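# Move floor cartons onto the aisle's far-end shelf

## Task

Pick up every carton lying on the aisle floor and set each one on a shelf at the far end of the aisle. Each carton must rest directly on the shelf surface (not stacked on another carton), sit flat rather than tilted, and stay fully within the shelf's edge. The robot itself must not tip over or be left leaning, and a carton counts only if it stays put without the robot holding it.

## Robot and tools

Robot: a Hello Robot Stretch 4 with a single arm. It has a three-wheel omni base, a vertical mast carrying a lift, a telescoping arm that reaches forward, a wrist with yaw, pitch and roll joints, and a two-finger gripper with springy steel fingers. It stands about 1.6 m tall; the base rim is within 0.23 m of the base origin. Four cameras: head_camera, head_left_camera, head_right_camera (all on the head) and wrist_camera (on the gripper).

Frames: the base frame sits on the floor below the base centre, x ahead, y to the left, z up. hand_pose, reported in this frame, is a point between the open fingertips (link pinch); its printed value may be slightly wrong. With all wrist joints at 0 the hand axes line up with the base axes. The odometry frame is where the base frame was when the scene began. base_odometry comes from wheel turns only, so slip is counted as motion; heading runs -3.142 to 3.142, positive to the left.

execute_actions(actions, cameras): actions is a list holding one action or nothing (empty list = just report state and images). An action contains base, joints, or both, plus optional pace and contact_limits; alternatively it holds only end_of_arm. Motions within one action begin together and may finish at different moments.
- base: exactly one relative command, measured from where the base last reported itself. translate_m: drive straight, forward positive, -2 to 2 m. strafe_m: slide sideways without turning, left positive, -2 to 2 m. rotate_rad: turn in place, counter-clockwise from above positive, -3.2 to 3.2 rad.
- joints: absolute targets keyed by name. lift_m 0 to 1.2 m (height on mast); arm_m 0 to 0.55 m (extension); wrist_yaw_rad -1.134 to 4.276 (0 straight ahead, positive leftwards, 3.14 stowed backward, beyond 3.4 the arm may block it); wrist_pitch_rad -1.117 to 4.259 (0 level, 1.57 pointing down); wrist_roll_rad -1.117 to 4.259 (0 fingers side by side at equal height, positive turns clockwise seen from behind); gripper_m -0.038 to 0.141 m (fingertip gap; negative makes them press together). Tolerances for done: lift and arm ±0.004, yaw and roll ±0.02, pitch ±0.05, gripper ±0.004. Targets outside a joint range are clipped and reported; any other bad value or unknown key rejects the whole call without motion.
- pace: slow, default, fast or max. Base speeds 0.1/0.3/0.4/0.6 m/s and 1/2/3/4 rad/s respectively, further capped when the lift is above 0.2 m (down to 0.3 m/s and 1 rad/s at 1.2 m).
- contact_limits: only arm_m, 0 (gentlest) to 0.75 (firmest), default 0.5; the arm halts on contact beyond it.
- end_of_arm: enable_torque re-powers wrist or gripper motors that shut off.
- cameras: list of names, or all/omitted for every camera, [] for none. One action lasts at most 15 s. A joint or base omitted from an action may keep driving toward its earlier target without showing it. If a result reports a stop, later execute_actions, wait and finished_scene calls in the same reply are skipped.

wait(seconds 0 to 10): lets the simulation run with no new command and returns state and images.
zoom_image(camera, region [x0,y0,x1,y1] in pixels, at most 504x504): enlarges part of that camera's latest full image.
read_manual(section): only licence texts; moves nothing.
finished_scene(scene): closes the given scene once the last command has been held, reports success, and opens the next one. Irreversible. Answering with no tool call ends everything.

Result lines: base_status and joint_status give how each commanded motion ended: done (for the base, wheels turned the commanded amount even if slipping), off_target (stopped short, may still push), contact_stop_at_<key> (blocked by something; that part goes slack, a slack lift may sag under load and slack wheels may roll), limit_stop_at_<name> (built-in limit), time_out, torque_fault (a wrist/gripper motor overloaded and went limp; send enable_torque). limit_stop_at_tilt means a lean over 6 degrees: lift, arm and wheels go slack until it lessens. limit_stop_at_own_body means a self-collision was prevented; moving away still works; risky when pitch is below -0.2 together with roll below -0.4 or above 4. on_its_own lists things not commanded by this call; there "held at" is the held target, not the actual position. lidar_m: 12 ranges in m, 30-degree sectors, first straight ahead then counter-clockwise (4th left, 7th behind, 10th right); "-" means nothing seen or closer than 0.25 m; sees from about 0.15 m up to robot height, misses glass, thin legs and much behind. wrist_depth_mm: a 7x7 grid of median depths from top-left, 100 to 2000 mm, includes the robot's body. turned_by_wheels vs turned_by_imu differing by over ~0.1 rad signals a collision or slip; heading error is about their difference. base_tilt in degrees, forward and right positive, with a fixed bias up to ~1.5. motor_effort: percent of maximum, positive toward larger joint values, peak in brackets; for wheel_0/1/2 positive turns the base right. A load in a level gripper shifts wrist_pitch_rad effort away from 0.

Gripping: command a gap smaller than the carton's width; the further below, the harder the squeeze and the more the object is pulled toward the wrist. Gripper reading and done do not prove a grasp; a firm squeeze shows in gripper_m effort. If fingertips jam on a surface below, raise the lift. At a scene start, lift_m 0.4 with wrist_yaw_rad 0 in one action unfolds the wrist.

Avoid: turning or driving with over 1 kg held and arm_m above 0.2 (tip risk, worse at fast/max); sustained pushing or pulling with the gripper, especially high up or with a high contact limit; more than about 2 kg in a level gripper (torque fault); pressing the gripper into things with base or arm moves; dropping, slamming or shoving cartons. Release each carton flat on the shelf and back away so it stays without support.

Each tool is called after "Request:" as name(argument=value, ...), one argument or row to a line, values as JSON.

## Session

Request:
execute_actions(
  actions=[],
)

Scene clock: 0.00 s.
base_odometry: x=+0.000 y=+0.000 heading=+0.000 (m, m, rad; odometry frame)
turned_by_wheels: +0.000 (rad since the last result)
turned_by_imu: +0.000 (rad since the last result)
base_tilt: forward=-0.2 right=-0.1 (deg)
lidar_m: 1.51 2.01 2.71 1.32 0.65 0.63 1.55 1.09 1.03 1.04 1.36 1.47
base_status: not commanded
joint_positions: lift_m=+0.285 arm_m=+0.000 wrist_yaw_rad=+3.204 wrist_pitch_rad=-0.009 wrist_roll_rad=-0.009 gripper_m=+0.057
joint_status: not commanded
motor_effort: lift_m=+18 arm_m=+0 wrist_yaw_rad=+0 wrist_pitch_rad=-5 wrist_roll_rad=-1 gripper_m=-5 wheel_0=+0 wheel_1=-1 wheel_2=+0 (%)
hand_pose: x=-0.1225 y=+0.0692 z=+0.4655 quat_wxyz=(-0.031, +0.005, -0.004, +0.999) (m; base frame)
wrist_depth_mm: - - 139 - - - 559 / - - 138 - - - 554 / - 112 138 - - - 554 / 143 140 177 - - - 554 / 211 1255 1537 - - - 549 / 210 1205 214 1618 196 1366 549 / 215 1008 1118 - 1138 585 549
pictures: head_camera, head_left_camera, head_right_camera, wrist_camera
camera_calibration (this result's frames):
wrist_camera: T_world_to_cam=[[-0.0785116, 0.996367, 0.032993, -0.0940142], [-0.0074777, 0.0325057, -0.999444, 0.516322], [-0.996885, -0.0787146, 0.00489846, 0.110497], [0, 0, 0, 1]] pos_world=[0.106632, 0.0855869, 0.518595]
Images, in order (width x height): head_camera 420x560, head_left_camera 420x672, head_right_camera 420x672, wrist_camera 616x392.

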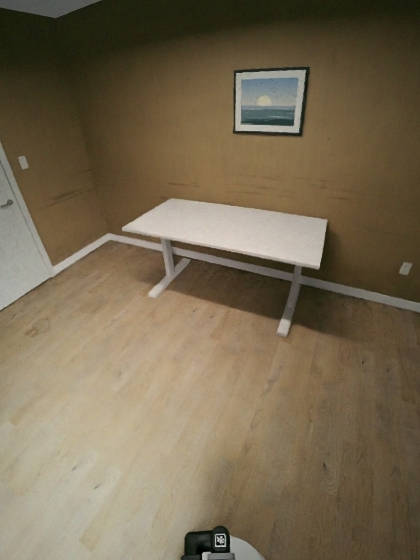

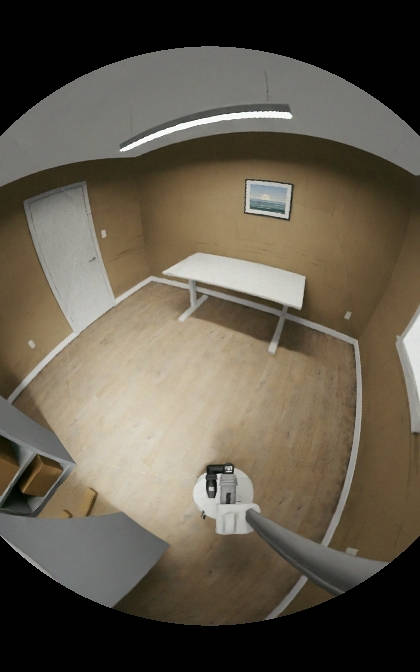

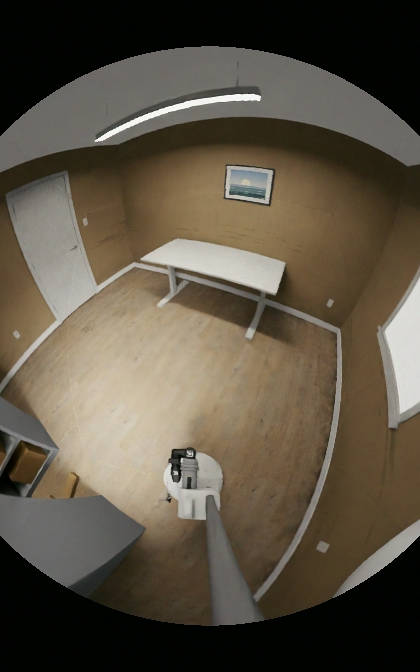

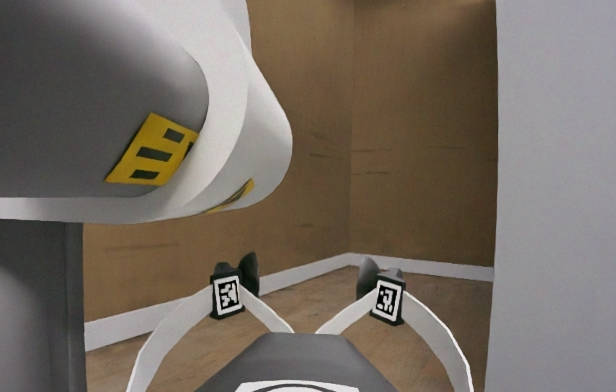

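Request:
execute_actions(
  actions=[
    {"base":{"rotate_rad":1.8},"pace":"fast"},
  ],
  cameras=["head_camera"],
)

Scene clock: 2.00 s.
base_odometry: x=+0.000 y=+0.000 heading=+1.799 (m, m, rad; odometry frame)
turned_by_wheels: +1.799 (rad since the last result)
turned_by_imu: +1.806 (rad since the last result)
base_tilt: forward=-0.3 right=-0.1 (deg)
lidar_m: 0.76 0.61 2.40 1.26 1.02 1.02 1.13 1.81 1.47 1.63 2.74 1.48
base_status: done
joint_positions: lift_m=+0.285 arm_m=+0.000 wrist_yaw_rad=+3.204 wrist_pitch_rad=-0.009 wrist_roll_rad=-0.009 gripper_m=+0.057
joint_status: not commanded
motor_effort: lift_m=+18(18) arm_m=+0(0) wrist_yaw_rad=-1(2) wrist_pitch_rad=-5(5) wrist_roll_rad=-3(3) gripper_m=-4(3) wheel_0=-3(10) wheel_1=-3(13) wheel_2=-1(10) (%)
hand_pose: x=-0.1225 y=+0.0692 z=+0.4655 quat_wxyz=(-0.031, +0.005, -0.004, +0.999) (m; base frame)
wrist_depth_mm: - - 139 1430 1205 991 866 / - - 138 1464 1205 991 878 / - 112 139 1366 1160 991 866 / 143 140 177 1397 1160 991 878 / 211 - 1863 1464 1138 991 866 / 210 1537 213 1336 195 976 854 / 214 1008 1118 - 1060 931 842
pictures: head_camera
Images, in order (width x height): head_camera 420x560.

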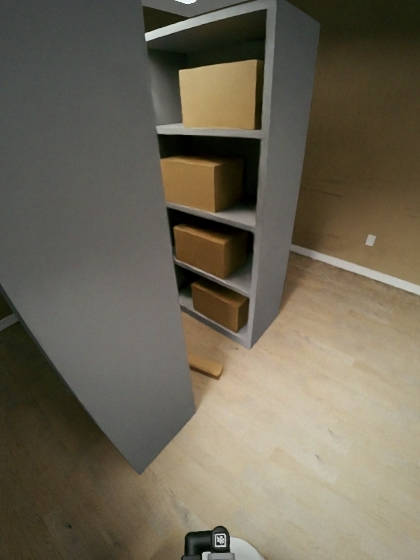

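Request:
execute_actions(
  actions=[
    {"base":{"rotate_rad":0.87},"joints":{"lift_m":0.4,"wrist_yaw_rad":0},"pace":"fast"},
  ],
  cameras=[],
)

Request:
execute_actions(
  actions=[
    {"base":{"strafe_m":-0.80},"joints":{"gripper_m":0.135},"pace":"fast"},
  ],
  cameras=["head_camera","wrist_camera"],
)

Scene clock: 4.80 s.
base_odometry: x=+0.000 y=+0.000 heading=+2.669 (m, m, rad; odometry frame)
turned_by_wheels: +0.870 (rad since the last result)
turned_by_imu: +0.873 (rad since the last result)
base_tilt: forward=-0.2 right=-0.1 (deg)
lidar_m: 0.63 1.45 1.07 1.01 1.09 1.43 1.49 1.56 2.13 2.73 1.33 0.64
base_status: done
joint_positions: lift_m=+0.400 arm_m=+0.000 wrist_yaw_rad=+0.001 wrist_pitch_rad=-0.009 wrist_roll_rad=-0.009 gripper_m=+0.057
joint_status: all done
motor_effort: lift_m=+21(23) arm_m=+0(0) wrist_yaw_rad=-5(7) wrist_pitch_rad=-5(5) wrist_roll_rad=-2(2) gripper_m=-6(3) wheel_0=-2(9) wheel_1=-1(7) wheel_2=+1(14) (%)
hand_pose: x=+0.4594 y=-0.0872 z=+0.5807 quat_wxyz=(+1.000, -0.004, -0.005, +0.000) (m; base frame)
wrist_depth_mm: 1464 - - - 392 389 389 / 1464 - - - 392 392 389 / 1430 - - - 392 392 387 / 1537 - - - 394 389 392 / 1537 - - - 389 392 392 / 1430 1808 214 1618 195 392 394 / 1229 1182 1366 - 394 394 397
pictures: none
No camera images: the call's "cameras" was empty. Leave "cameras" out to get every camera's image.

Scene clock: 7.93 s.
base_odometry: x=+0.364 y=+0.713 heading=+2.669 (m, m, rad; odometry frame)
turned_by_wheels: +0.000 (rad since the last result)
turned_by_imu: -0.002 (rad since the last result)
base_tilt: forward=-0.2 right=-0.1 (deg)
lidar_m: 0.98 0.67 0.88 1.82 1.91 1.55 1.44 1.53 1.97 1.89 0.87 0.72
base_status: done
joint_positions: lift_m=+0.400 arm_m=+0.000 wrist_yaw_rad=+0.000 wrist_pitch_rad=-0.009 wrist_roll_rad=-0.009 gripper_m=+0.135
joint_status: all done
motor_effort: lift_m=+21(21) arm_m=+0(0) wrist_yaw_rad=-3(5) wrist_pitch_rad=-5(6) wrist_roll_rad=-4(1) gripper_m=+2(5) wheel_0=-3(12) wheel_1=+2(18) wheel_2=+1(1) (%)
hand_pose: x=+0.4594 y=-0.0873 z=+0.5807 quat_wxyz=(+1.000, -0.004, -0.005, +0.000) (m; base frame)
wrist_depth_mm: 715 768 1281 - 1229 699 387 / 1008 1098 1336 - 1255 931 392 / 768 750 1308 - 1229 640 389 / 768 768 1430 - 1255 640 387 / 504 759 1708 - 1255 634 384 / 715 809 1255 1983 1255 750 384 / 699 691 1205 - 1138 634 384
pictures: head_camera, wrist_camera
camera_calibration (this result's frames):
wrist_camera: T_world_to_cam=[[0.0161428, -0.999325, 0.0329922, -0.113989], [0.00538247, -0.0329092, -0.999444, 0.629306], [0.999855, 0.0163114, 0.0048476, -0.231215], [0, 0, 0, 1]] pos_world=[0.229635, -0.0894306, 0.633838]
Images, in order (width x height): head_camera 420x560, wrist_camera 616x392.

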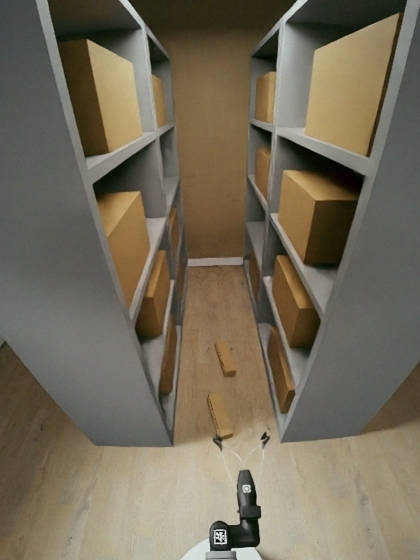

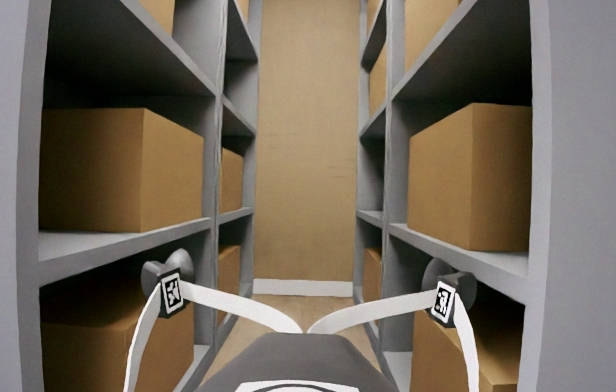

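Request:
execute_actions(
  actions=[
    {"base":{"strafe_m":-0.03},"joints":{"wrist_pitch_rad":0.9,"lift_m":0.5},"pace":"fast"},
  ],
  cameras=["wrist_camera"],
)

Scene clock: 10.00 s.
base_odometry: x=+0.378 y=+0.739 heading=+2.669 (m, m, rad; odometry frame)
turned_by_wheels: +0.000 (rad since the last result)
turned_by_imu: +0.000 (rad since the last result)
base_tilt: forward=-0.2 right=-0.1 (deg)
lidar_m: 1.12 0.67 0.88 1.85 1.93 1.54 1.47 1.53 1.94 1.89 0.87 0.70
base_status: done
joint_positions: lift_m=+0.500 arm_m=+0.000 wrist_yaw_rad=+0.000 wrist_pitch_rad=+0.901 wrist_roll_rad=-0.009 gripper_m=+0.135
joint_status: all done
motor_effort: lift_m=+21(23) arm_m=+0(0) wrist_yaw_rad=-4(2) wrist_pitch_rad=-2(3) wrist_roll_rad=-2(5) gripper_m=-1(3) wheel_0=-2(10) wheel_1=+2(11) wheel_2=+0(1) (%)
hand_pose: x=+0.3500 y=-0.0874 z=+0.4518 quat_wxyz=(+0.900, -0.004, +0.435, +0.002) (m; base frame)
wrist_depth_mm: 699 732 1182 1229 1138 627 368 / 732 809 1078 1042 1025 559 415 / 535 842 917 917 904 530 484 / 621 768 831 809 798 591 585 / 715 732 741 732 750 715 715 / 647 654 654 668 647 647 668 / 609 603 627 - 615 603 615
pictures: wrist_camera
camera_calibration (this result's frames):
wrist_camera: T_world_to_cam=[[0.0358915, -0.999326, 0.00771794, -0.103526], [-0.785972, -0.0329968, -0.617381, 0.605422], [0.61722, 0.0160926, -0.786626, 0.370318], [0, 0, 0, 1]] pos_world=[0.250993, -0.0894387, 0.665877]
Images, in order (width x height): wrist_camera 616x392.

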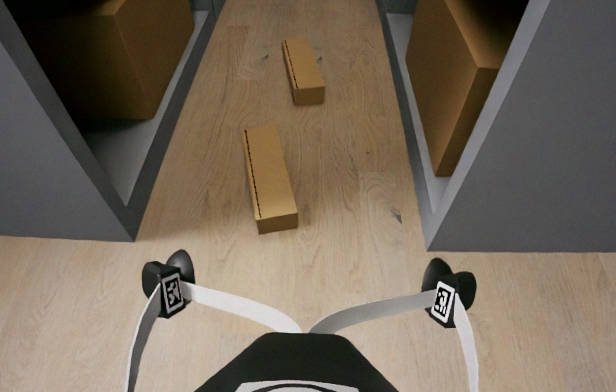

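Request:
zoom_image(
  camera="wrist_camera",
  region=[200, 20, 380, 250],
)

Region (200, 20, 380, 250) of wrist_camera's 616x392 image, scaled by 2.191; it fills the left 394 columns of this view, and the rest is white.

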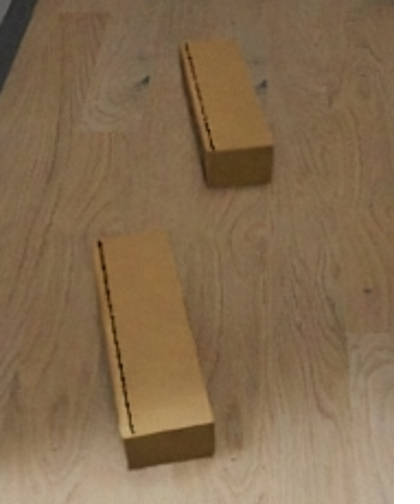

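Request:
execute_actions(
  actions=[
    {"base":{"strafe_m":0.056},"joints":{"wrist_yaw_rad":0.253,"lift_m":0.17,"arm_m":0.182},"pace":"fast"},
  ],
  cameras=[],
)

Request:
execute_actions(
  actions=[
    {"base":{"translate_m":0.25},"pace":"fast"},
  ],
  cameras=["wrist_camera"],
)

Scene clock: 12.90 s.
base_odometry: x=+0.352 y=+0.689 heading=+2.669 (m, m, rad; odometry frame)
turned_by_wheels: +0.000 (rad since the last result)
turned_by_imu: +0.000 (rad since the last result)
base_tilt: forward=-0.2 right=-0.1 (deg)
lidar_m: 0.90 0.65 0.89 1.80 1.85 1.52 1.49 1.53 1.99 1.95 0.87 0.72
base_status: done
joint_positions: lift_m=+0.170 arm_m=+0.181 wrist_yaw_rad=+0.253 wrist_pitch_rad=+0.901 wrist_roll_rad=-0.009 gripper_m=+0.135
joint_status: all done
motor_effort: lift_m=+16(19) arm_m=+7(8) wrist_yaw_rad=+0(4) wrist_pitch_rad=-3(3) wrist_roll_rad=-4(4) gripper_m=+1(2) wheel_0=+1(11) wheel_1=-2(9) wheel_2=+1(2) (%)
hand_pose: x=+0.5468 y=-0.0398 z=+0.1222 quat_wxyz=(+0.893, -0.059, +0.432, +0.115) (m; base frame)
wrist_depth_mm: 488 496 585 627 627 615 640 / 309 436 530 525 477 549 554 / 349 433 469 455 399 473 477 / 404 407 413 404 355 415 418 / 368 373 373 373 370 375 370 / 334 329 325 336 324 332 334 / 307 304 312 - 310 306 307
pictures: none
No camera images: the call's "cameras" was empty. Leave "cameras" out to get every camera's image.

Scene clock: 14.77 s.
base_odometry: x=+0.130 y=+0.803 heading=+2.670 (m, m, rad; odometry frame)
turned_by_wheels: +0.001 (rad since the last result)
turned_by_imu: +0.000 (rad since the last result)
base_tilt: forward=-0.3 right=-0.1 (deg)
lidar_m: 0.89 0.42 0.53 1.78 1.88 1.82 1.74 1.79 2.04 1.94 0.51 0.54
base_status: done
joint_positions: lift_m=+0.170 arm_m=+0.181 wrist_yaw_rad=+0.253 wrist_pitch_rad=+0.901 wrist_roll_rad=-0.009 gripper_m=+0.135
joint_status: not commanded
motor_effort: lift_m=+16(16) arm_m=+7(7) wrist_yaw_rad=-2(3) wrist_pitch_rad=-3(2) wrist_roll_rad=-3(2) gripper_m=-2(4) wheel_0=+2(9) wheel_1=+2(10) wheel_2=+2(11) (%)
hand_pose: x=+0.5468 y=-0.0398 z=+0.1222 quat_wxyz=(+0.893, -0.059, +0.432, +0.115) (m; base frame)
wrist_depth_mm: 322 413 574 627 564 627 647 / 351 418 530 544 508 525 554 / 364 430 466 469 455 459 473 / 340 404 415 345 418 418 418 / 349 370 375 310 370 373 370 / 332 329 325 279 324 327 332 / 306 303 310 - 310 306 309
pictures: wrist_camera
camera_calibration (this result's frames):
wrist_camera: T_world_to_cam=[[0.284826, -0.958548, 0.00771569, -0.195006], [-0.752873, -0.228679, -0.617161, 0.53229], [0.593343, 0.169975, -0.786799, 0.00791933], [0, 0, 0, 1]] pos_world=[0.451591, -0.0665445, 0.336244]
Images, in order (width x height): wrist_camera 616x392.

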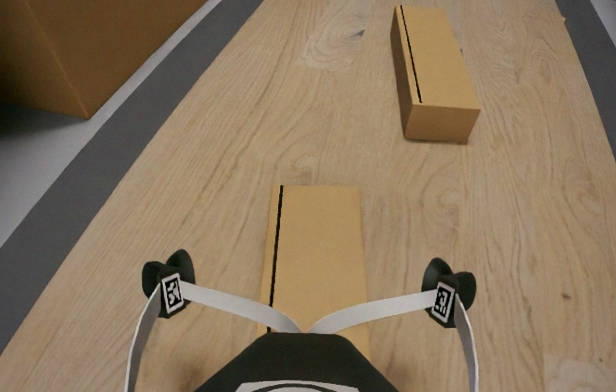

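Request:
execute_actions(
  actions=[
    {"joints":{"lift_m":0.08}},
  ],
  cameras=[],
)

Request:
execute_actions(
  actions=[
    {"joints":{"gripper_m":0.035}},
  ],
  cameras=[],
)

Request:
execute_actions(
  actions=[
    {"joints":{"lift_m":0.088},"base":{"strafe_m":-0.088},"pace":"slow"},
  ],
  cameras=["wrist_camera"],
)

Scene clock: 16.37 s.
base_odometry: x=+0.130 y=+0.803 heading=+2.670 (m, m, rad; odometry frame)
turned_by_wheels: +0.000 (rad since the last result)
turned_by_imu: +0.000 (rad since the last result)
base_tilt: forward=-0.3 right=-0.1 (deg)
lidar_m: 0.85 0.43 0.53 1.80 1.86 1.81 1.74 1.79 2.03 1.92 0.53 0.56
base_status: not commanded
joint_positions: lift_m=+0.080 arm_m=+0.181 wrist_yaw_rad=+0.253 wrist_pitch_rad=+0.901 wrist_roll_rad=-0.009 gripper_m=+0.135
joint_status: all done
motor_effort: lift_m=+16(16) arm_m=+7(7) wrist_yaw_rad=-1(3) wrist_pitch_rad=-2(2) wrist_roll_rad=-2(1) gripper_m=-5(0) wheel_0=+2(3) wheel_1=+2(2) wheel_2=+3(2) (%)
hand_pose: x=+0.5468 y=-0.0398 z=+0.0322 quat_wxyz=(+0.893, -0.059, +0.432, +0.115) (m; base frame)
wrist_depth_mm: 314 384 466 462 455 368 469 / 307 389 397 397 394 387 404 / 322 343 342 263 334 347 347 / 303 303 304 233 297 306 304 / 270 270 266 209 260 272 272 / 242 239 196 189 193 239 246 / 224 222 224 - 199 223 -
pictures: none
No camera images: the call's "cameras" was empty. Leave "cameras" out to get every camera's image.

Scene clock: 18.33 s.
base_odometry: x=+0.130 y=+0.803 heading=+2.670 (m, m, rad; odometry frame)
turned_by_wheels: +0.000 (rad since the last result)
turned_by_imu: +0.000 (rad since the last result)
base_tilt: forward=-0.2 right=+0.0 (deg)
lidar_m: 0.89 0.42 0.51 1.79 1.88 1.82 1.74 1.83 2.03 1.95 0.52 0.54
base_status: not commanded
joint_positions: lift_m=+0.080 arm_m=+0.181 wrist_yaw_rad=+0.253 wrist_pitch_rad=+0.902 wrist_roll_rad=-0.009 gripper_m=+0.036
joint_status: all done
motor_effort: lift_m=+16(16) arm_m=+7(7) wrist_yaw_rad=-2(1) wrist_pitch_rad=-3(3) wrist_roll_rad=-1(3) gripper_m=-28(29) wheel_0=+2(2) wheel_1=+2(2) wheel_2=+3(2) (%)
hand_pose: x=+0.5468 y=-0.0398 z=+0.0322 quat_wxyz=(+0.893, -0.059, +0.432, +0.115) (m; base frame)
wrist_depth_mm: 315 384 459 459 452 366 469 / 307 382 394 394 392 384 404 / 322 343 342 247 332 343 349 / 301 303 297 219 296 303 303 / 270 271 260 196 262 271 272 / 242 237 181 178 181 245 244 / 224 222 220 - 220 221 -
pictures: none
No camera images: the call's "cameras" was empty. Leave "cameras" out to get every camera's image.

Scene clock: 20.37 s.
base_odometry: x=+0.169 y=+0.881 heading=+2.670 (m, m, rad; odometry frame)
turned_by_wheels: +0.000 (rad since the last result)
turned_by_imu: +0.000 (rad since the last result)
base_tilt: forward=-0.2 right=-0.1 (deg)
lidar_m: 1.18 0.48 0.53 1.87 1.97 1.80 1.75 1.75 1.96 1.84 0.52 0.45
base_status: done
joint_positions: lift_m=+0.088 arm_m=+0.181 wrist_yaw_rad=+0.253 wrist_pitch_rad=+0.902 wrist_roll_rad=-0.009 gripper_m=+0.036
joint_status: all done
motor_effort: lift_m=+22(22) arm_m=+7(7) wrist_yaw_rad=-1(2) wrist_pitch_rad=-3(3) wrist_roll_rad=-1(0) gripper_m=-30(32) wheel_0=+5(8) wheel_1=-4(4) wheel_2=+0(4) (%)
hand_pose: x=+0.5468 y=-0.0398 z=+0.0397 quat_wxyz=(+0.893, -0.059, +0.432, +0.115) (m; base frame)
wrist_depth_mm: 394 466 480 466 389 484 484 / 392 413 410 407 404 410 415 / 357 355 351 246 345 355 357 / 312 312 306 219 307 314 312 / 277 279 268 196 268 281 279 / 250 246 181 178 182 251 251 / 230 229 226 - 227 229 -
pictures: wrist_camera
camera_calibration (this result's frames):
wrist_camera: T_world_to_cam=[[0.284829, -0.958547, 0.00770435, -0.194369], [-0.753064, -0.228729, -0.61691, 0.481406], [0.5931, 0.169912, -0.786996, -0.0568218], [0, 0, 0, 1]] pos_world=[0.451592, -0.0665455, 0.253763]
Images, in order (width x height): wrist_camera 616x392.

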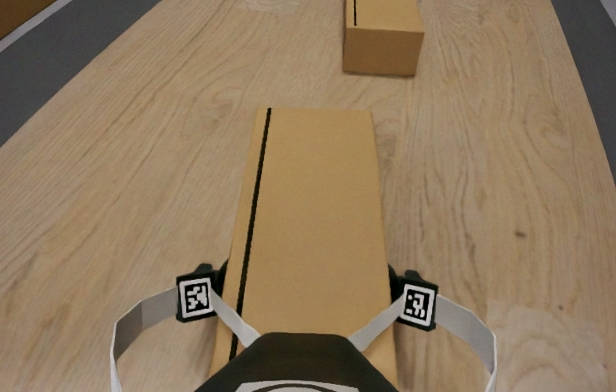

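Request:
execute_actions(
  actions=[
    {"base":{"translate_m":0.25},"pace":"slow"},
  ],
  cameras=["wrist_camera"],
)

Scene clock: 24.40 s.
base_odometry: x=-0.053 y=+0.995 heading=+2.670 (m, m, rad; odometry frame)
turned_by_wheels: +0.000 (rad since the last result)
turned_by_imu: -0.001 (rad since the last result)
base_tilt: forward=-0.2 right=-0.1 (deg)
lidar_m: 1.17 0.43 0.31 0.47 1.96 2.07 2.02 2.07 1.92 0.45 0.31 0.43
base_status: done
joint_positions: lift_m=+0.088 arm_m=+0.181 wrist_yaw_rad=+0.253 wrist_pitch_rad=+0.902 wrist_roll_rad=-0.009 gripper_m=+0.036
joint_status: not commanded
motor_effort: lift_m=+22(22) arm_m=+7(7) wrist_yaw_rad=-4(2) wrist_pitch_rad=-4(4) wrist_roll_rad=-1(1) gripper_m=-31(34) wheel_0=+2(6) wheel_1=+4(9) wheel_2=-2(5) (%)
hand_pose: x=+0.5467 y=-0.0398 z=+0.0396 quat_wxyz=(+0.893, -0.059, +0.432, +0.115) (m; base frame)
wrist_depth_mm: 389 466 473 445 455 484 484 / 387 407 407 336 336 413 415 / 355 355 353 247 289 353 355 / 312 314 304 218 306 312 314 / 279 279 268 196 267 279 281 / 250 247 181 178 181 251 251 / 230 229 226 - 227 228 -
pictures: wrist_camera
camera_calibration (this result's frames):
wrist_camera: T_world_to_cam=[[0.28483, -0.958547, 0.00769782, -0.194368], [-0.753172, -0.228756, -0.616768, 0.481408], [0.592962, 0.169876, -0.787107, -0.0567439], [0, 0, 0, 1]] pos_world=[0.451592, -0.0665461, 0.25375]
Images, in order (width x height): wrist_camera 616x392.

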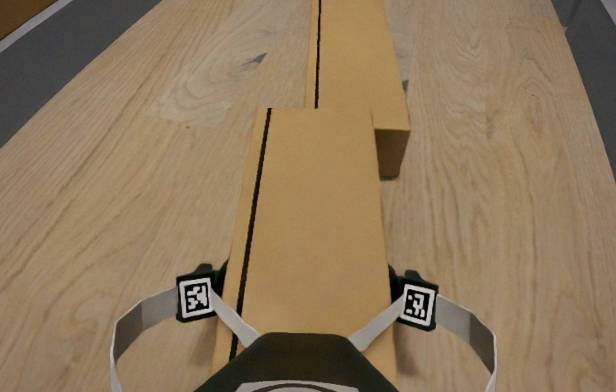

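Request:
execute_actions(
  actions=[
    {"base":{"translate_m":0.55}},
  ],
  cameras=["head_camera","wrist_camera"],
)

Scene clock: 27.90 s.
base_odometry: x=-0.543 y=+1.245 heading=+2.670 (m, m, rad; odometry frame)
turned_by_wheels: +0.000 (rad since the last result)
turned_by_imu: -0.001 (rad since the last result)
base_tilt: forward=-0.3 right=-0.1 (deg)
lidar_m: 1.17 0.45 0.31 0.28 0.34 0.44 3.41 0.43 0.31 0.27 0.30 0.44
base_status: done
joint_positions: lift_m=+0.088 arm_m=+0.181 wrist_yaw_rad=+0.253 wrist_pitch_rad=+0.902 wrist_roll_rad=-0.009 gripper_m=+0.036
joint_status: not commanded
motor_effort: lift_m=+21(22) arm_m=+7(7) wrist_yaw_rad=-3(2) wrist_pitch_rad=-4(4) wrist_roll_rad=-1(2) gripper_m=-31(25) wheel_0=+2(7) wheel_1=+3(7) wheel_2=+0(11) (%)
hand_pose: x=+0.5467 y=-0.0399 z=+0.0396 quat_wxyz=(+0.893, -0.059, +0.432, +0.115) (m; base frame)
wrist_depth_mm: 392 469 477 389 466 480 477 / 387 410 407 325 384 410 415 / 355 355 351 247 338 355 357 / 309 312 304 219 306 314 312 / 276 279 268 196 268 279 279 / 250 246 181 178 181 252 251 / 231 229 226 - 226 229 -
pictures: head_camera, wrist_camera
camera_calibration (this result's frames):
wrist_camera: T_world_to_cam=[[0.284832, -0.958547, 0.0076909, -0.194368], [-0.753288, -0.228786, -0.616615, 0.481431], [0.592814, 0.169838, -0.787227, -0.0566381], [0, 0, 0, 1]] pos_world=[0.451594, -0.0665466, 0.253766]
Images, in order (width x height): head_camera 420x560, wrist_camera 616x392.

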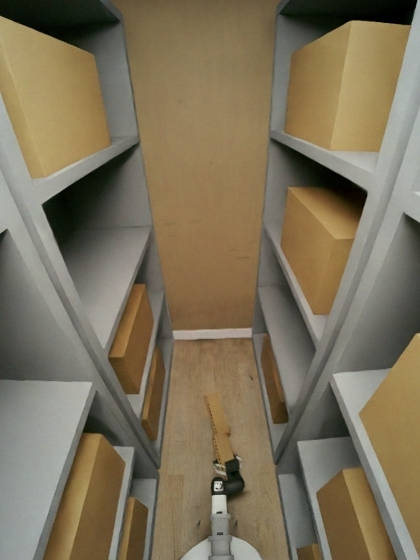

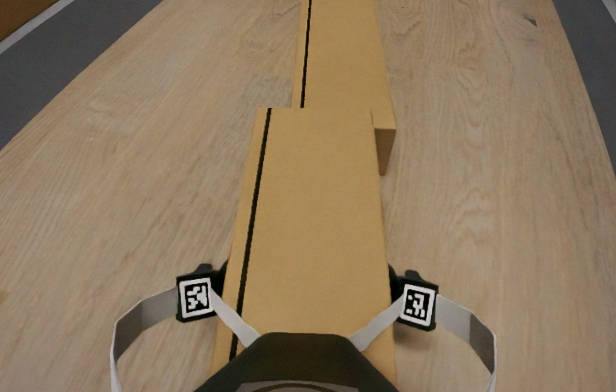

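Request:
execute_actions(
  actions=[
    {"joints":{"arm_m":0.155,"lift_m":0.645}},
  ],
  cameras=[],
)

Request:
execute_actions(
  actions=[
    {"base":{"translate_m":0.35},"joints":{"arm_m":0.396,"wrist_yaw_rad":-0.6}},
  ],
  cameras=["head_camera","wrist_camera"],
)

Scene clock: 31.60 s.
base_odometry: x=-0.543 y=+1.245 heading=+2.670 (m, m, rad; odometry frame)
turned_by_wheels: +0.000 (rad since the last result)
turned_by_imu: +0.000 (rad since the last result)
base_tilt: forward=-0.2 right=-0.1 (deg)
lidar_m: 0.57 0.44 0.31 0.29 0.30 0.44 3.38 0.44 0.29 0.28 0.30 0.42
base_status: not commanded
joint_positions: lift_m=+0.645 arm_m=+0.156 wrist_yaw_rad=+0.253 wrist_pitch_rad=+0.902 wrist_roll_rad=-0.009 gripper_m=+0.036
joint_status: all done
motor_effort: lift_m=+22(23) arm_m=-7(8) wrist_yaw_rad=+0(3) wrist_pitch_rad=-4(5) wrist_roll_rad=-1(2) gripper_m=-29(30) wheel_0=+2(2) wheel_1=+3(3) wheel_2=+0(0) (%)
hand_pose: x=+0.5223 y=-0.0399 z=+0.5966 quat_wxyz=(+0.893, -0.059, +0.432, +0.115) (m; base frame)
wrist_depth_mm: 410 517 1078 1060 991 891 554 / 418 707 866 1205 1098 991 715 / 415 654 842 247 1098 1025 640 / 591 615 842 219 991 809 585 / 477 699 820 196 854 723 517 / 488 585 181 178 181 597 517 / 585 691 732 - 723 661 634
pictures: none
No camera images: the call's "cameras" was empty. Leave "cameras" out to get every camera's image.

Scene clock: 34.23 s.
base_odometry: x=-0.855 y=+1.403 heading=+2.671 (m, m, rad; odometry frame)
turned_by_wheels: +0.000 (rad since the last result)
turned_by_imu: -0.001 (rad since the last result)
base_tilt: forward=-0.2 right=-0.1 (deg)
lidar_m: 0.54 0.45 0.31 0.29 0.30 0.44 3.81 0.41 0.30 0.29 0.32 0.42
base_status: done
joint_positions: lift_m=+0.645 arm_m=+0.395 wrist_yaw_rad=-0.600 wrist_pitch_rad=+0.902 wrist_roll_rad=-0.009 gripper_m=+0.036
joint_status: all done
motor_effort: lift_m=+22(22) arm_m=+7(8) wrist_yaw_rad=-3(10) wrist_pitch_rad=-4(5) wrist_roll_rad=-2(4) gripper_m=-32(27) wheel_0=+3(7) wheel_1=+2(4) wheel_2=+0(9) (%)
hand_pose: x=+0.6640 y=-0.1731 z=+0.5966 quat_wxyz=(+0.860, +0.125, +0.418, -0.264) (m; base frame)
wrist_depth_mm: 413 452 508 512 525 535 525 / 445 504 574 459 449 452 459 / 496 564 654 247 377 392 392 / 554 640 732 218 342 342 343 / 634 750 788 196 320 310 306 / 707 768 181 178 181 283 276 / 741 741 723 - 469 418 -
pictures: head_camera, wrist_camera
camera_calibration (this result's frames):
wrist_camera: T_world_to_cam=[[-0.534378, -0.84521, 0.00772054, 0.203745], [-0.667904, 0.416644, -0.616694, 0.937834], [0.51802, -0.334704, -0.787165, 0.297253], [0, 0, 0, 1]] pos_world=[0.581278, -0.119044, 0.810771]
Images, in order (width x height): head_camera 420x560, wrist_camera 616x392.

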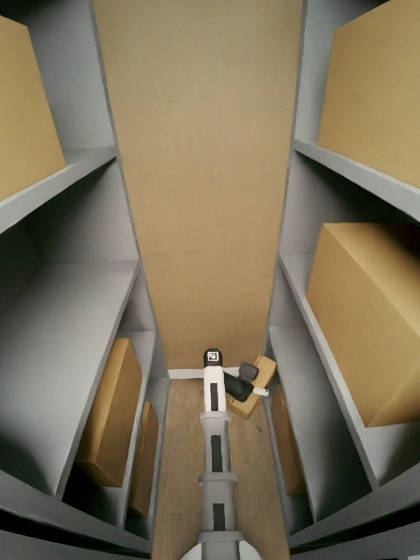

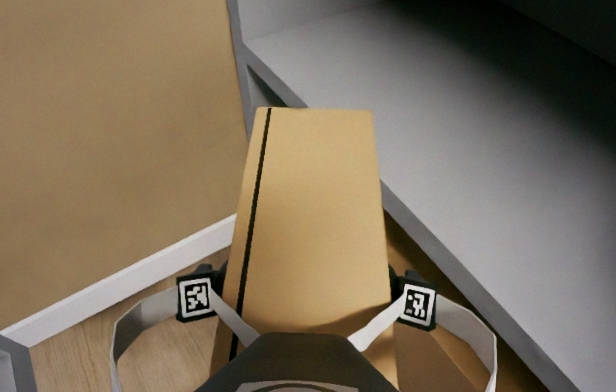

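Request:
execute_actions(
  actions=[
    {"base":{"rotate_rad":-0.6},"joints":{"lift_m":0.632,"wrist_yaw_rad":-0.97},"pace":"slow"},
  ],
  cameras=["wrist_camera"],
)

Scene clock: 36.47 s.
base_odometry: x=-0.855 y=+1.403 heading=+2.072 (m, m, rad; odometry frame)
turned_by_wheels: -0.599 (rad since the last result)
turned_by_imu: -0.602 (rad since the last result)
base_tilt: forward=-0.3 right=-0.1 (deg)
lidar_m: 0.39 0.91 0.47 0.32 0.28 0.31 0.39 2.89 0.47 0.30 0.29 0.28
base_status: done
joint_positions: lift_m=+0.632 arm_m=+0.395 wrist_yaw_rad=-0.969 wrist_pitch_rad=+0.902 wrist_roll_rad=-0.009 gripper_m=+0.036
joint_status: all done
motor_effort: lift_m=+16(20) arm_m=+7(7) wrist_yaw_rad=-3(6) wrist_pitch_rad=-4(4) wrist_roll_rad=-2(2) gripper_m=-27(29) wheel_0=+4(8) wheel_1=+4(8) wheel_2=+1(4) (%)
hand_pose: x=+0.5948 y=-0.1970 z=+0.5841 quat_wxyz=(+0.797, +0.200, +0.388, -0.418) (m; base frame)
wrist_depth_mm: 373 370 370 368 366 355 271 / 404 410 410 410 404 382 273 / 370 370 370 247 364 357 273 / 324 325 317 220 320 329 273 / 289 291 279 196 285 294 268 / 259 256 181 178 182 265 258 / 241 238 235 - 236 240 -
pictures: wrist_camera
camera_calibration (this result's frames):
wrist_camera: T_world_to_cam=[[-0.803705, -0.594977, 0.00772248, 0.356199], [-0.472201, 0.629853, -0.616694, 0.819418], [0.362055, -0.499287, -0.787165, 0.375593], [0, 0, 0, 1]] pos_world=[0.537223, -0.116654, 0.798233]
Images, in order (width x height): wrist_camera 616x392.

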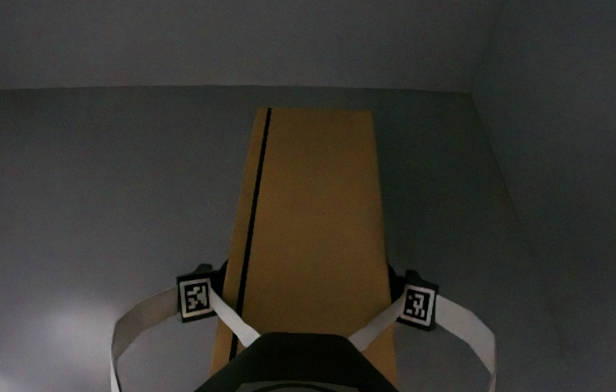

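Request:
execute_actions(
  actions=[
    {"joints":{"lift_m":0.613},"pace":"slow"},
  ],
  cameras=[],
)

Request:
execute_actions(
  actions=[
    {"joints":{"gripper_m":0.135}},
  ],
  cameras=[],
)

Request:
execute_actions(
  actions=[
    {"joints":{"lift_m":0.635,"wrist_pitch_rad":0.55}},
  ],
  cameras=[],
)

Request:
execute_actions(
  actions=[
    {"base":{"rotate_rad":0.6}},
  ],
  cameras=["wrist_camera"],
)

Scene clock: 37.73 s.
base_odometry: x=-0.855 y=+1.403 heading=+2.072 (m, m, rad; odometry frame)
turned_by_wheels: +0.000 (rad since the last result)
turned_by_imu: +0.000 (rad since the last result)
base_tilt: forward=-0.3 right=-0.1 (deg)
lidar_m: 0.40 0.93 0.46 0.33 0.28 0.31 0.42 2.86 0.46 0.30 0.29 0.29
base_status: not commanded
joint_positions: lift_m=+0.613 arm_m=+0.395 wrist_yaw_rad=-0.969 wrist_pitch_rad=+0.902 wrist_roll_rad=-0.009 gripper_m=+0.036
joint_status: all done
motor_effort: lift_m=+16(16) arm_m=+7(7) wrist_yaw_rad=-4(3) wrist_pitch_rad=-4(4) wrist_roll_rad=-3(5) gripper_m=-30(32) wheel_0=+5(4) wheel_1=+4(3) wheel_2=+1(1) (%)
hand_pose: x=+0.5948 y=-0.1970 z=+0.5651 quat_wxyz=(+0.797, +0.200, +0.388, -0.418) (m; base frame)
wrist_depth_mm: 373 368 370 370 368 351 271 / 397 394 394 394 394 377 272 / 342 342 343 247 336 336 274 / 300 301 297 219 297 306 273 / 267 268 259 196 262 273 267 / 241 238 180 178 181 246 244 / 223 221 219 - 220 222 -
pictures: none
No camera images: the call's "cameras" was empty. Leave "cameras" out to get every camera's image.

Scene clock: 39.70 s.
base_odometry: x=-0.855 y=+1.403 heading=+2.072 (m, m, rad; odometry frame)
turned_by_wheels: +0.000 (rad since the last result)
turned_by_imu: +0.000 (rad since the last result)
base_tilt: forward=-0.2 right=-0.1 (deg)
lidar_m: 0.39 0.91 0.49 0.32 0.30 0.30 0.42 2.88 0.46 0.28 0.27 0.29
base_status: not commanded
joint_positions: lift_m=+0.613 arm_m=+0.395 wrist_yaw_rad=-0.969 wrist_pitch_rad=+0.901 wrist_roll_rad=-0.009 gripper_m=+0.135
joint_status: all done
motor_effort: lift_m=+16(16) arm_m=+7(7) wrist_yaw_rad=-3(5) wrist_pitch_rad=-2(4) wrist_roll_rad=-2(4) gripper_m=+1(29) wheel_0=+4(4) wheel_1=+3(4) wheel_2=+1(1) (%)
hand_pose: x=+0.5949 y=-0.1971 z=+0.5653 quat_wxyz=(+0.797, +0.199, +0.387, -0.418) (m; base frame)
wrist_depth_mm: 373 368 370 370 368 353 271 / 397 397 397 394 392 377 273 / 343 345 342 263 338 336 274 / 301 301 297 233 297 306 274 / 268 272 266 209 267 273 266 / 241 239 196 189 195 241 246 / 224 222 223 - 222 224 -
pictures: none
No camera images: the call's "cameras" was empty. Leave "cameras" out to get every camera's image.

Scene clock: 40.53 s.
base_odometry: x=-0.855 y=+1.403 heading=+2.072 (m, m, rad; odometry frame)
turned_by_wheels: +0.000 (rad since the last result)
turned_by_imu: +0.000 (rad since the last result)
base_tilt: forward=-0.2 right=-0.1 (deg)
lidar_m: 0.41 0.91 0.48 0.32 0.29 0.31 0.39 2.88 0.46 0.30 0.28 0.29
base_status: not commanded
joint_positions: lift_m=+0.635 arm_m=+0.395 wrist_yaw_rad=-0.970 wrist_pitch_rad=+0.553 wrist_roll_rad=-0.009 gripper_m=+0.135
joint_status: all done
motor_effort: lift_m=+22(23) arm_m=+7(7) wrist_yaw_rad=-3(4) wrist_pitch_rad=-6(10) wrist_roll_rad=-1(2) gripper_m=-1(1) wheel_0=+5(4) wheel_1=+4(3) wheel_2=+1(1) (%)
hand_pose: x=+0.6325 y=-0.2520 z=+0.6616 quat_wxyz=(+0.852, +0.123, +0.243, -0.447) (m; base frame)
wrist_depth_mm: 330 330 329 329 327 324 271 / 355 357 357 353 351 342 272 / 392 389 387 387 384 368 274 / 427 430 424 427 421 379 272 / 421 424 430 433 433 351 268 / 349 342 338 294 342 319 266 / 307 306 317 - 317 309 -
pictures: none
No camera images: the call's "cameras" was empty. Leave "cameras" out to get every camera's image.

Scene clock: 41.90 s.
base_odometry: x=-0.855 y=+1.403 heading=+2.671 (m, m, rad; odometry frame)
turned_by_wheels: +0.600 (rad since the last result)
turned_by_imu: +0.602 (rad since the last result)
base_tilt: forward=-0.2 right=-0.1 (deg)
lidar_m: 1.07 0.44 0.31 0.29 0.31 0.42 3.80 0.41 0.30 0.27 0.30 0.43
base_status: done
joint_positions: lift_m=+0.635 arm_m=+0.395 wrist_yaw_rad=-0.970 wrist_pitch_rad=+0.552 wrist_roll_rad=-0.009 gripper_m=+0.135
joint_status: not commanded
motor_effort: lift_m=+22(22) arm_m=+7(7) wrist_yaw_rad=-3(3) wrist_pitch_rad=-5(6) wrist_roll_rad=-2(3) gripper_m=+3(1) wheel_0=-1(8) wheel_1=-3(8) wheel_2=+0(14) (%)
hand_pose: x=+0.6325 y=-0.2520 z=+0.6616 quat_wxyz=(+0.852, +0.123, +0.243, -0.447) (m; base frame)
wrist_depth_mm: 415 473 591 699 621 535 492 / 445 492 627 759 661 569 508 / 480 525 654 699 668 615 544 / 512 535 535 535 539 544 549 / 530 591 433 433 436 439 439 / 559 640 402 364 343 351 362 / 597 707 778 - 324 310 317
pictures: wrist_camera
camera_calibration (this result's frames):
wrist_camera: T_world_to_cam=[[-0.806559, -0.590831, 0.0195309, 0.348225], [-0.325649, 0.416492, -0.848815, 0.926799], [0.493372, -0.69098, -0.528329, 0.0928551], [0, 0, 0, 1]] pos_world=[0.536863, -0.116101, 0.828938]
Images, in order (width x height): wrist_camera 616x392.

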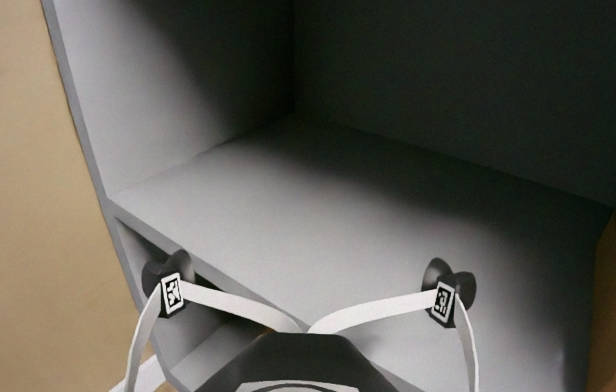

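Request:
execute_actions(
  actions=[
    {"base":{"rotate_rad":0.167},"joints":{"lift_m":0.2,"wrist_pitch_rad":0.9,"wrist_yaw_rad":0.10,"arm_m":0.075}},
  ],
  cameras=["wrist_camera","head_right_camera"],
)

Scene clock: 44.90 s.
base_odometry: x=-0.855 y=+1.403 heading=+2.838 (m, m, rad; odometry frame)
turned_by_wheels: +0.167 (rad since the last result)
turned_by_imu: +0.167 (rad since the last result)
base_tilt: forward=-0.2 right=-0.1 (deg)
lidar_m: 0.75 0.36 0.30 0.28 0.33 0.54 0.73 0.37 0.30 0.26 0.34 0.54
base_status: done
joint_positions: lift_m=+0.200 arm_m=+0.076 wrist_yaw_rad=+0.100 wrist_pitch_rad=+0.902 wrist_roll_rad=-0.009 gripper_m=+0.135
joint_status: all done
motor_effort: lift_m=+16(21) arm_m=-7(8) wrist_yaw_rad=+0(6) wrist_pitch_rad=-4(4) wrist_roll_rad=-4(3) gripper_m=+0(1) wheel_0=-1(7) wheel_1=-4(10) wheel_2=+0(6) (%)
hand_pose: x=+0.4340 y=-0.0692 z=+0.1522 quat_wxyz=(+0.899, -0.026, +0.435, +0.047) (m; base frame)
wrist_depth_mm: 359 462 640 691 683 661 627 / 370 469 597 591 591 597 591 / 384 488 508 517 512 521 517 / 382 452 452 455 459 455 452 / 389 404 407 343 407 407 404 / 364 357 355 310 351 357 364 / 334 334 342 - 336 332 338
pictures: head_right_camera, wrist_camera
camera_calibration (this result's frames):
wrist_camera: T_world_to_cam=[[0.135173, -0.990792, 0.00772306, -0.128499], [-0.779141, -0.111107, -0.616924, 0.478611], [0.612101, 0.0773741, -0.786985, 0.0889638], [0, 0, 0, 1]] pos_world=[0.33582, -0.0810222, 0.366272]
Images, in order (width x height): head_right_camera 420x672, wrist_camera 616x392.

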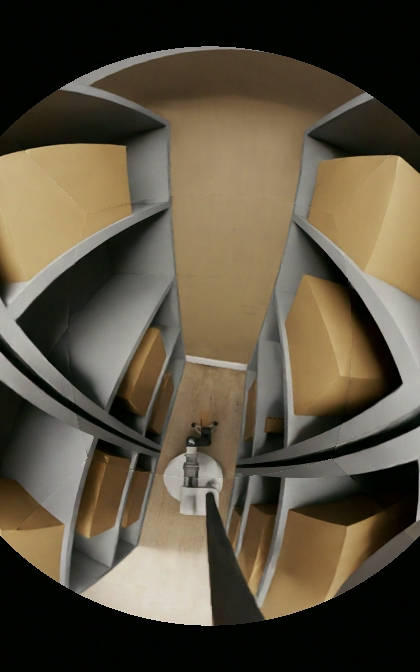

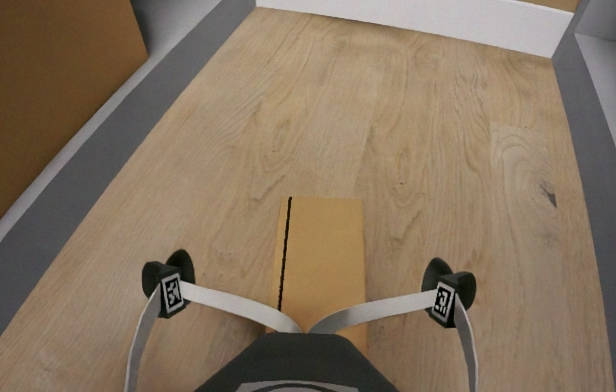

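Request:
execute_actions(
  actions=[
    {"base":{"rotate_rad":-0.02},"joints":{"lift_m":0.08}},
  ],
  cameras=[],
)

Request:
execute_actions(
  actions=[
    {"joints":{"gripper_m":0.035}},
  ],
  cameras=[],
)

Request:
execute_actions(
  actions=[
    {"joints":{"lift_m":0.632}},
  ],
  cameras=["wrist_camera"],
)

Scene clock: 46.67 s.
base_odometry: x=-0.855 y=+1.403 heading=+2.818 (m, m, rad; odometry frame)
turned_by_wheels: -0.020 (rad since the last result)
turned_by_imu: -0.020 (rad since the last result)
base_tilt: forward=-0.2 right=-0.1 (deg)
lidar_m: 0.75 0.38 0.30 0.28 0.31 0.53 0.75 0.38 0.29 0.29 0.32 0.51
base_status: done
joint_positions: lift_m=+0.080 arm_m=+0.076 wrist_yaw_rad=+0.100 wrist_pitch_rad=+0.902 wrist_roll_rad=-0.009 gripper_m=+0.135
joint_status: all done
motor_effort: lift_m=+16(15) arm_m=-7(7) wrist_yaw_rad=+0(1) wrist_pitch_rad=-3(3) wrist_roll_rad=-1(3) gripper_m=-2(2) wheel_0=+2(5) wheel_1=-1(2) wheel_2=-2(5) (%)
hand_pose: x=+0.4340 y=-0.0692 z=+0.0322 quat_wxyz=(+0.899, -0.026, +0.435, +0.047) (m; base frame)
wrist_depth_mm: 349 439 466 466 469 473 469 / 359 402 397 397 402 404 404 / 345 343 345 262 347 347 349 / 301 303 298 233 297 306 306 / 270 271 260 210 268 273 272 / 242 239 196 189 195 241 245 / 224 223 220 - 223 224 -
pictures: none
No camera images: the call's "cameras" was empty. Leave "cameras" out to get every camera's image.

Scene clock: 48.63 s.
base_odometry: x=-0.855 y=+1.403 heading=+2.818 (m, m, rad; odometry frame)
turned_by_wheels: +0.000 (rad since the last result)
turned_by_imu: +0.000 (rad since the last result)
base_tilt: forward=-0.2 right=-0.1 (deg)
lidar_m: 0.76 0.38 0.29 0.29 0.34 0.51 0.77 0.36 0.29 0.28 0.31 0.50
base_status: not commanded
joint_positions: lift_m=+0.080 arm_m=+0.076 wrist_yaw_rad=+0.100 wrist_pitch_rad=+0.902 wrist_roll_rad=-0.009 gripper_m=+0.036
joint_status: all done
motor_effort: lift_m=+16(16) arm_m=-7(7) wrist_yaw_rad=-1(1) wrist_pitch_rad=-3(4) wrist_roll_rad=-3(1) gripper_m=-30(32) wheel_0=+2(2) wheel_1=-1(1) wheel_2=-2(2) (%)
hand_pose: x=+0.4340 y=-0.0692 z=+0.0322 quat_wxyz=(+0.899, -0.026, +0.435, +0.047) (m; base frame)
wrist_depth_mm: 351 439 466 459 462 473 473 / 357 399 394 394 399 402 404 / 345 343 343 248 340 345 349 / 303 304 296 218 298 307 306 / 271 271 262 197 262 273 273 / 242 240 181 177 182 246 244 / 224 222 220 - 220 223 -
pictures: none
No camera images: the call's "cameras" was empty. Leave "cameras" out to get every camera's image.

Scene clock: 51.77 s.
base_odometry: x=-0.855 y=+1.403 heading=+2.818 (m, m, rad; odometry frame)
turned_by_wheels: +0.000 (rad since the last result)
turned_by_imu: +0.000 (rad since the last result)
base_tilt: forward=-0.3 right=-0.1 (deg)
lidar_m: 0.50 0.38 0.30 0.29 0.32 0.52 0.75 0.37 0.28 0.28 0.33 0.51
base_status: not commanded
joint_positions: lift_m=+0.632 arm_m=+0.076 wrist_yaw_rad=+0.100 wrist_pitch_rad=+0.902 wrist_roll_rad=-0.009 gripper_m=+0.036
joint_status: all done
motor_effort: lift_m=+22(23) arm_m=-7(7) wrist_yaw_rad=-2(2) wrist_pitch_rad=-4(3) wrist_roll_rad=-2(4) gripper_m=-26(31) wheel_0=+2(1) wheel_1=-1(1) wheel_2=-2(2) (%)
hand_pose: x=+0.4340 y=-0.0692 z=+0.5837 quat_wxyz=(+0.899, -0.026, +0.435, +0.047) (m; base frame)
wrist_depth_mm: 375 480 798 809 732 676 621 / 379 492 917 878 809 759 668 / 379 634 991 248 917 842 759 / 549 580 878 220 960 891 699 / 496 597 750 196 831 820 525 / 466 544 181 178 181 640 480 / 469 654 715 - 723 580 466
pictures: wrist_camera
camera_calibration (this result's frames):
wrist_camera: T_world_to_cam=[[0.135193, -0.990789, 0.00772097, -0.131834], [-0.779178, -0.111126, -0.616873, 0.744774], [0.61205, 0.0773813, -0.787024, 0.428585], [0, 0, 0, 1]] pos_world=[0.335819, -0.0810205, 0.797756]
Images, in order (width x height): wrist_camera 616x392.

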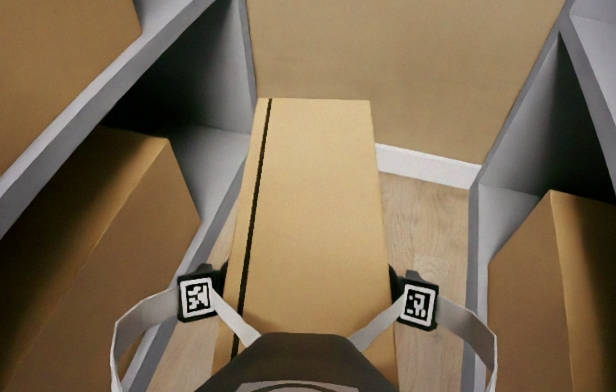

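Request:
execute_actions(
  actions=[
    {"base":{"rotate_rad":-0.147},"joints":{"arm_m":0.55,"wrist_yaw_rad":-0.6}},
  ],
  cameras=[],
)

Request:
execute_actions(
  actions=[
    {"base":{"rotate_rad":-0.461},"joints":{"wrist_yaw_rad":-1.11},"pace":"slow"},
  ],
  cameras=["wrist_camera"],
)

Scene clock: 54.70 s.
base_odometry: x=-0.855 y=+1.403 heading=+2.671 (m, m, rad; odometry frame)
turned_by_wheels: -0.147 (rad since the last result)
turned_by_imu: -0.147 (rad since the last result)
base_tilt: forward=-0.2 right=-0.1 (deg)
lidar_m: 0.88 0.42 0.30 0.29 0.31 0.45 3.78 0.44 0.32 0.27 0.30 0.43
base_status: done
joint_positions: lift_m=+0.632 arm_m=+0.549 wrist_yaw_rad=-0.600 wrist_pitch_rad=+0.902 wrist_roll_rad=-0.009 gripper_m=+0.036
joint_status: all done
motor_effort: lift_m=+22(22) arm_m=+7(8) wrist_yaw_rad=-2(9) wrist_pitch_rad=-4(5) wrist_roll_rad=+0(2) gripper_m=-29(27) wheel_0=+4(5) wheel_1=+3(10) wheel_2=-1(8) (%)
hand_pose: x=+0.8179 y=-0.1732 z=+0.5836 quat_wxyz=(+0.860, +0.125, +0.418, -0.264) (m; base frame)
wrist_depth_mm: 286 315 366 382 439 496 504 / 306 349 407 415 424 430 436 / 342 397 459 248 357 373 373 / 384 449 512 221 330 324 327 / 439 521 549 196 317 298 293 / 508 554 181 178 182 278 263 / 580 699 707 - 459 413 -
pictures: none
No camera images: the call's "cameras" was empty. Leave "cameras" out to get every camera's image.

Scene clock: 56.33 s.
base_odometry: x=-0.855 y=+1.403 heading=+2.211 (m, m, rad; odometry frame)
turned_by_wheels: -0.460 (rad since the last result)
turned_by_imu: -0.462 (rad since the last result)
base_tilt: forward=-0.3 right=-0.1 (deg)
lidar_m: 0.46 0.98 0.40 0.31 0.30 0.32 0.49 2.85 0.41 0.30 0.28 0.30
base_status: done
joint_positions: lift_m=+0.632 arm_m=+0.549 wrist_yaw_rad=-1.109 wrist_pitch_rad=+0.902 wrist_roll_rad=-0.009 gripper_m=+0.036
joint_status: all done
motor_effort: lift_m=+22(22) arm_m=+8(8) wrist_yaw_rad=-4(8) wrist_pitch_rad=-5(4) wrist_roll_rad=-3(2) gripper_m=-27(31) wheel_0=+3(8) wheel_1=+3(7) wheel_2=+1(3) (%)
hand_pose: x=+0.7209 y=-0.1991 z=+0.5836 quat_wxyz=(+0.766, +0.226, +0.373, -0.472) (m; base frame)
wrist_depth_mm: 377 370 370 368 366 362 362 / 404 407 410 410 404 407 404 / 368 370 366 247 362 364 377 / 324 324 317 219 319 278 256 / 289 291 279 196 281 274 229 / 259 257 181 178 181 235 206 / 239 238 236 - 236 229 -
pictures: wrist_camera
camera_calibration (this result's frames):
wrist_camera: T_world_to_cam=[[-0.878847, -0.477042, 0.0077326, 0.53396], [-0.379689, 0.689498, -0.616789, 0.825302], [0.288903, -0.544999, -0.78709, 0.372063], [0, 0, 0, 1]] pos_world=[0.675137, -0.111548, 0.797756]
Images, in order (width x height): wrist_camera 616x392.

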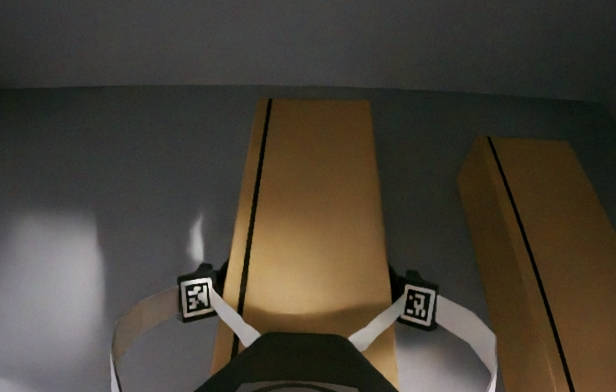

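Request:
execute_actions(
  actions=[
    {"joints":{"lift_m":0.613},"pace":"slow"},
  ],
  cameras=[],
)

Request:
execute_actions(
  actions=[
    {"joints":{"gripper_m":0.115}},
  ],
  cameras=[],
)

Request:
execute_actions(
  actions=[
    {"joints":{"lift_m":0.635}},
  ],
  cameras=["wrist_camera"],
)

Scene clock: 57.53 s.
base_odometry: x=-0.855 y=+1.403 heading=+2.211 (m, m, rad; odometry frame)
turned_by_wheels: +0.000 (rad since the last result)
turned_by_imu: +0.000 (rad since the last result)
base_tilt: forward=-0.2 right=-0.1 (deg)
lidar_m: 0.45 0.96 0.41 0.31 0.28 0.30 0.46 2.86 0.40 0.29 0.28 0.30
base_status: not commanded
joint_positions: lift_m=+0.613 arm_m=+0.549 wrist_yaw_rad=-1.109 wrist_pitch_rad=+0.902 wrist_roll_rad=-0.009 gripper_m=+0.036
joint_status: all done
motor_effort: lift_m=+16(21) arm_m=+7(7) wrist_yaw_rad=-4(3) wrist_pitch_rad=-3(4) wrist_roll_rad=-6(3) gripper_m=-31(28) wheel_0=+4(3) wheel_1=+3(3) wheel_2=+1(1) (%)
hand_pose: x=+0.7209 y=-0.1991 z=+0.5651 quat_wxyz=(+0.766, +0.226, +0.373, -0.472) (m; base frame)
wrist_depth_mm: 373 370 370 370 366 362 359 / 397 397 394 394 394 389 392 / 342 340 342 248 334 306 266 / 298 301 296 220 297 279 234 / 268 270 258 196 264 262 208 / 240 238 181 178 181 236 198 / 223 220 219 - 220 219 -
pictures: none
No camera images: the call's "cameras" was empty. Leave "cameras" out to get every camera's image.

Scene clock: 59.20 s.
base_odometry: x=-0.855 y=+1.403 heading=+2.211 (m, m, rad; odometry frame)
turned_by_wheels: +0.000 (rad since the last result)
turned_by_imu: +0.000 (rad since the last result)
base_tilt: forward=-0.2 right=-0.1 (deg)
lidar_m: 0.46 0.96 0.41 0.30 0.29 0.32 0.47 2.87 0.40 0.29 0.27 0.31
base_status: not commanded
joint_positions: lift_m=+0.613 arm_m=+0.549 wrist_yaw_rad=-1.109 wrist_pitch_rad=+0.901 wrist_roll_rad=-0.009 gripper_m=+0.115
joint_status: all done
motor_effort: lift_m=+16(16) arm_m=+7(7) wrist_yaw_rad=-3(2) wrist_pitch_rad=-1(3) wrist_roll_rad=-3(1) gripper_m=-1(34) wheel_0=+4(3) wheel_1=+3(3) wheel_2=+1(1) (%)
hand_pose: x=+0.7210 y=-0.1993 z=+0.5653 quat_wxyz=(+0.766, +0.226, +0.372, -0.473) (m; base frame)
wrist_depth_mm: 370 368 370 373 368 359 362 / 397 397 394 392 394 389 392 / 342 342 343 263 345 306 267 / 301 301 296 232 297 278 235 / 268 268 232 209 267 260 210 / 241 239 196 189 193 236 200 / 223 220 224 - 221 221 -
pictures: none
No camera images: the call's "cameras" was empty. Leave "cameras" out to get every camera's image.

Scene clock: 60.03 s.
base_odometry: x=-0.855 y=+1.403 heading=+2.211 (m, m, rad; odometry frame)
turned_by_wheels: +0.000 (rad since the last result)
turned_by_imu: +0.000 (rad since the last result)
base_tilt: forward=-0.3 right=-0.1 (deg)
lidar_m: 0.46 0.96 0.39 0.31 0.29 0.31 0.47 2.86 0.39 0.29 0.28 0.31
base_status: not commanded
joint_positions: lift_m=+0.635 arm_m=+0.549 wrist_yaw_rad=-1.109 wrist_pitch_rad=+0.901 wrist_roll_rad=-0.009 gripper_m=+0.115
joint_status: all done
motor_effort: lift_m=+21(22) arm_m=+7(7) wrist_yaw_rad=-4(4) wrist_pitch_rad=-2(2) wrist_roll_rad=-4(2) gripper_m=-3(4) wheel_0=+3(3) wheel_1=+3(3) wheel_2=+1(1) (%)
hand_pose: x=+0.7210 y=-0.1993 z=+0.5868 quat_wxyz=(+0.766, +0.226, +0.372, -0.472) (m; base frame)
wrist_depth_mm: 373 373 370 370 368 359 362 / 407 410 413 410 404 407 407 / 373 377 373 293 375 377 382 / 327 327 330 260 329 279 262 / 293 293 287 232 290 273 233 / 263 260 206 211 203 247 212 / 243 240 243 - 244 237 -
pictures: wrist_camera
camera_calibration (this result's frames):
wrist_camera: T_world_to_cam=[[-0.878922, -0.476902, 0.00775686, 0.533974], [-0.379396, 0.68918, -0.617324, 0.827384], [0.289057, -0.545523, -0.786671, 0.37398], [0, 0, 0, 1]] pos_world=[0.675126, -0.111549, 0.800821]
Images, in order (width x height): wrist_camera 616x392.

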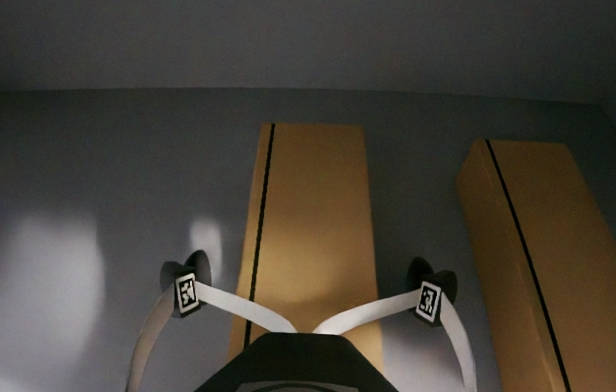

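Request:
finished_scene(
  scene=2,
)

The scene is finished: the task was done.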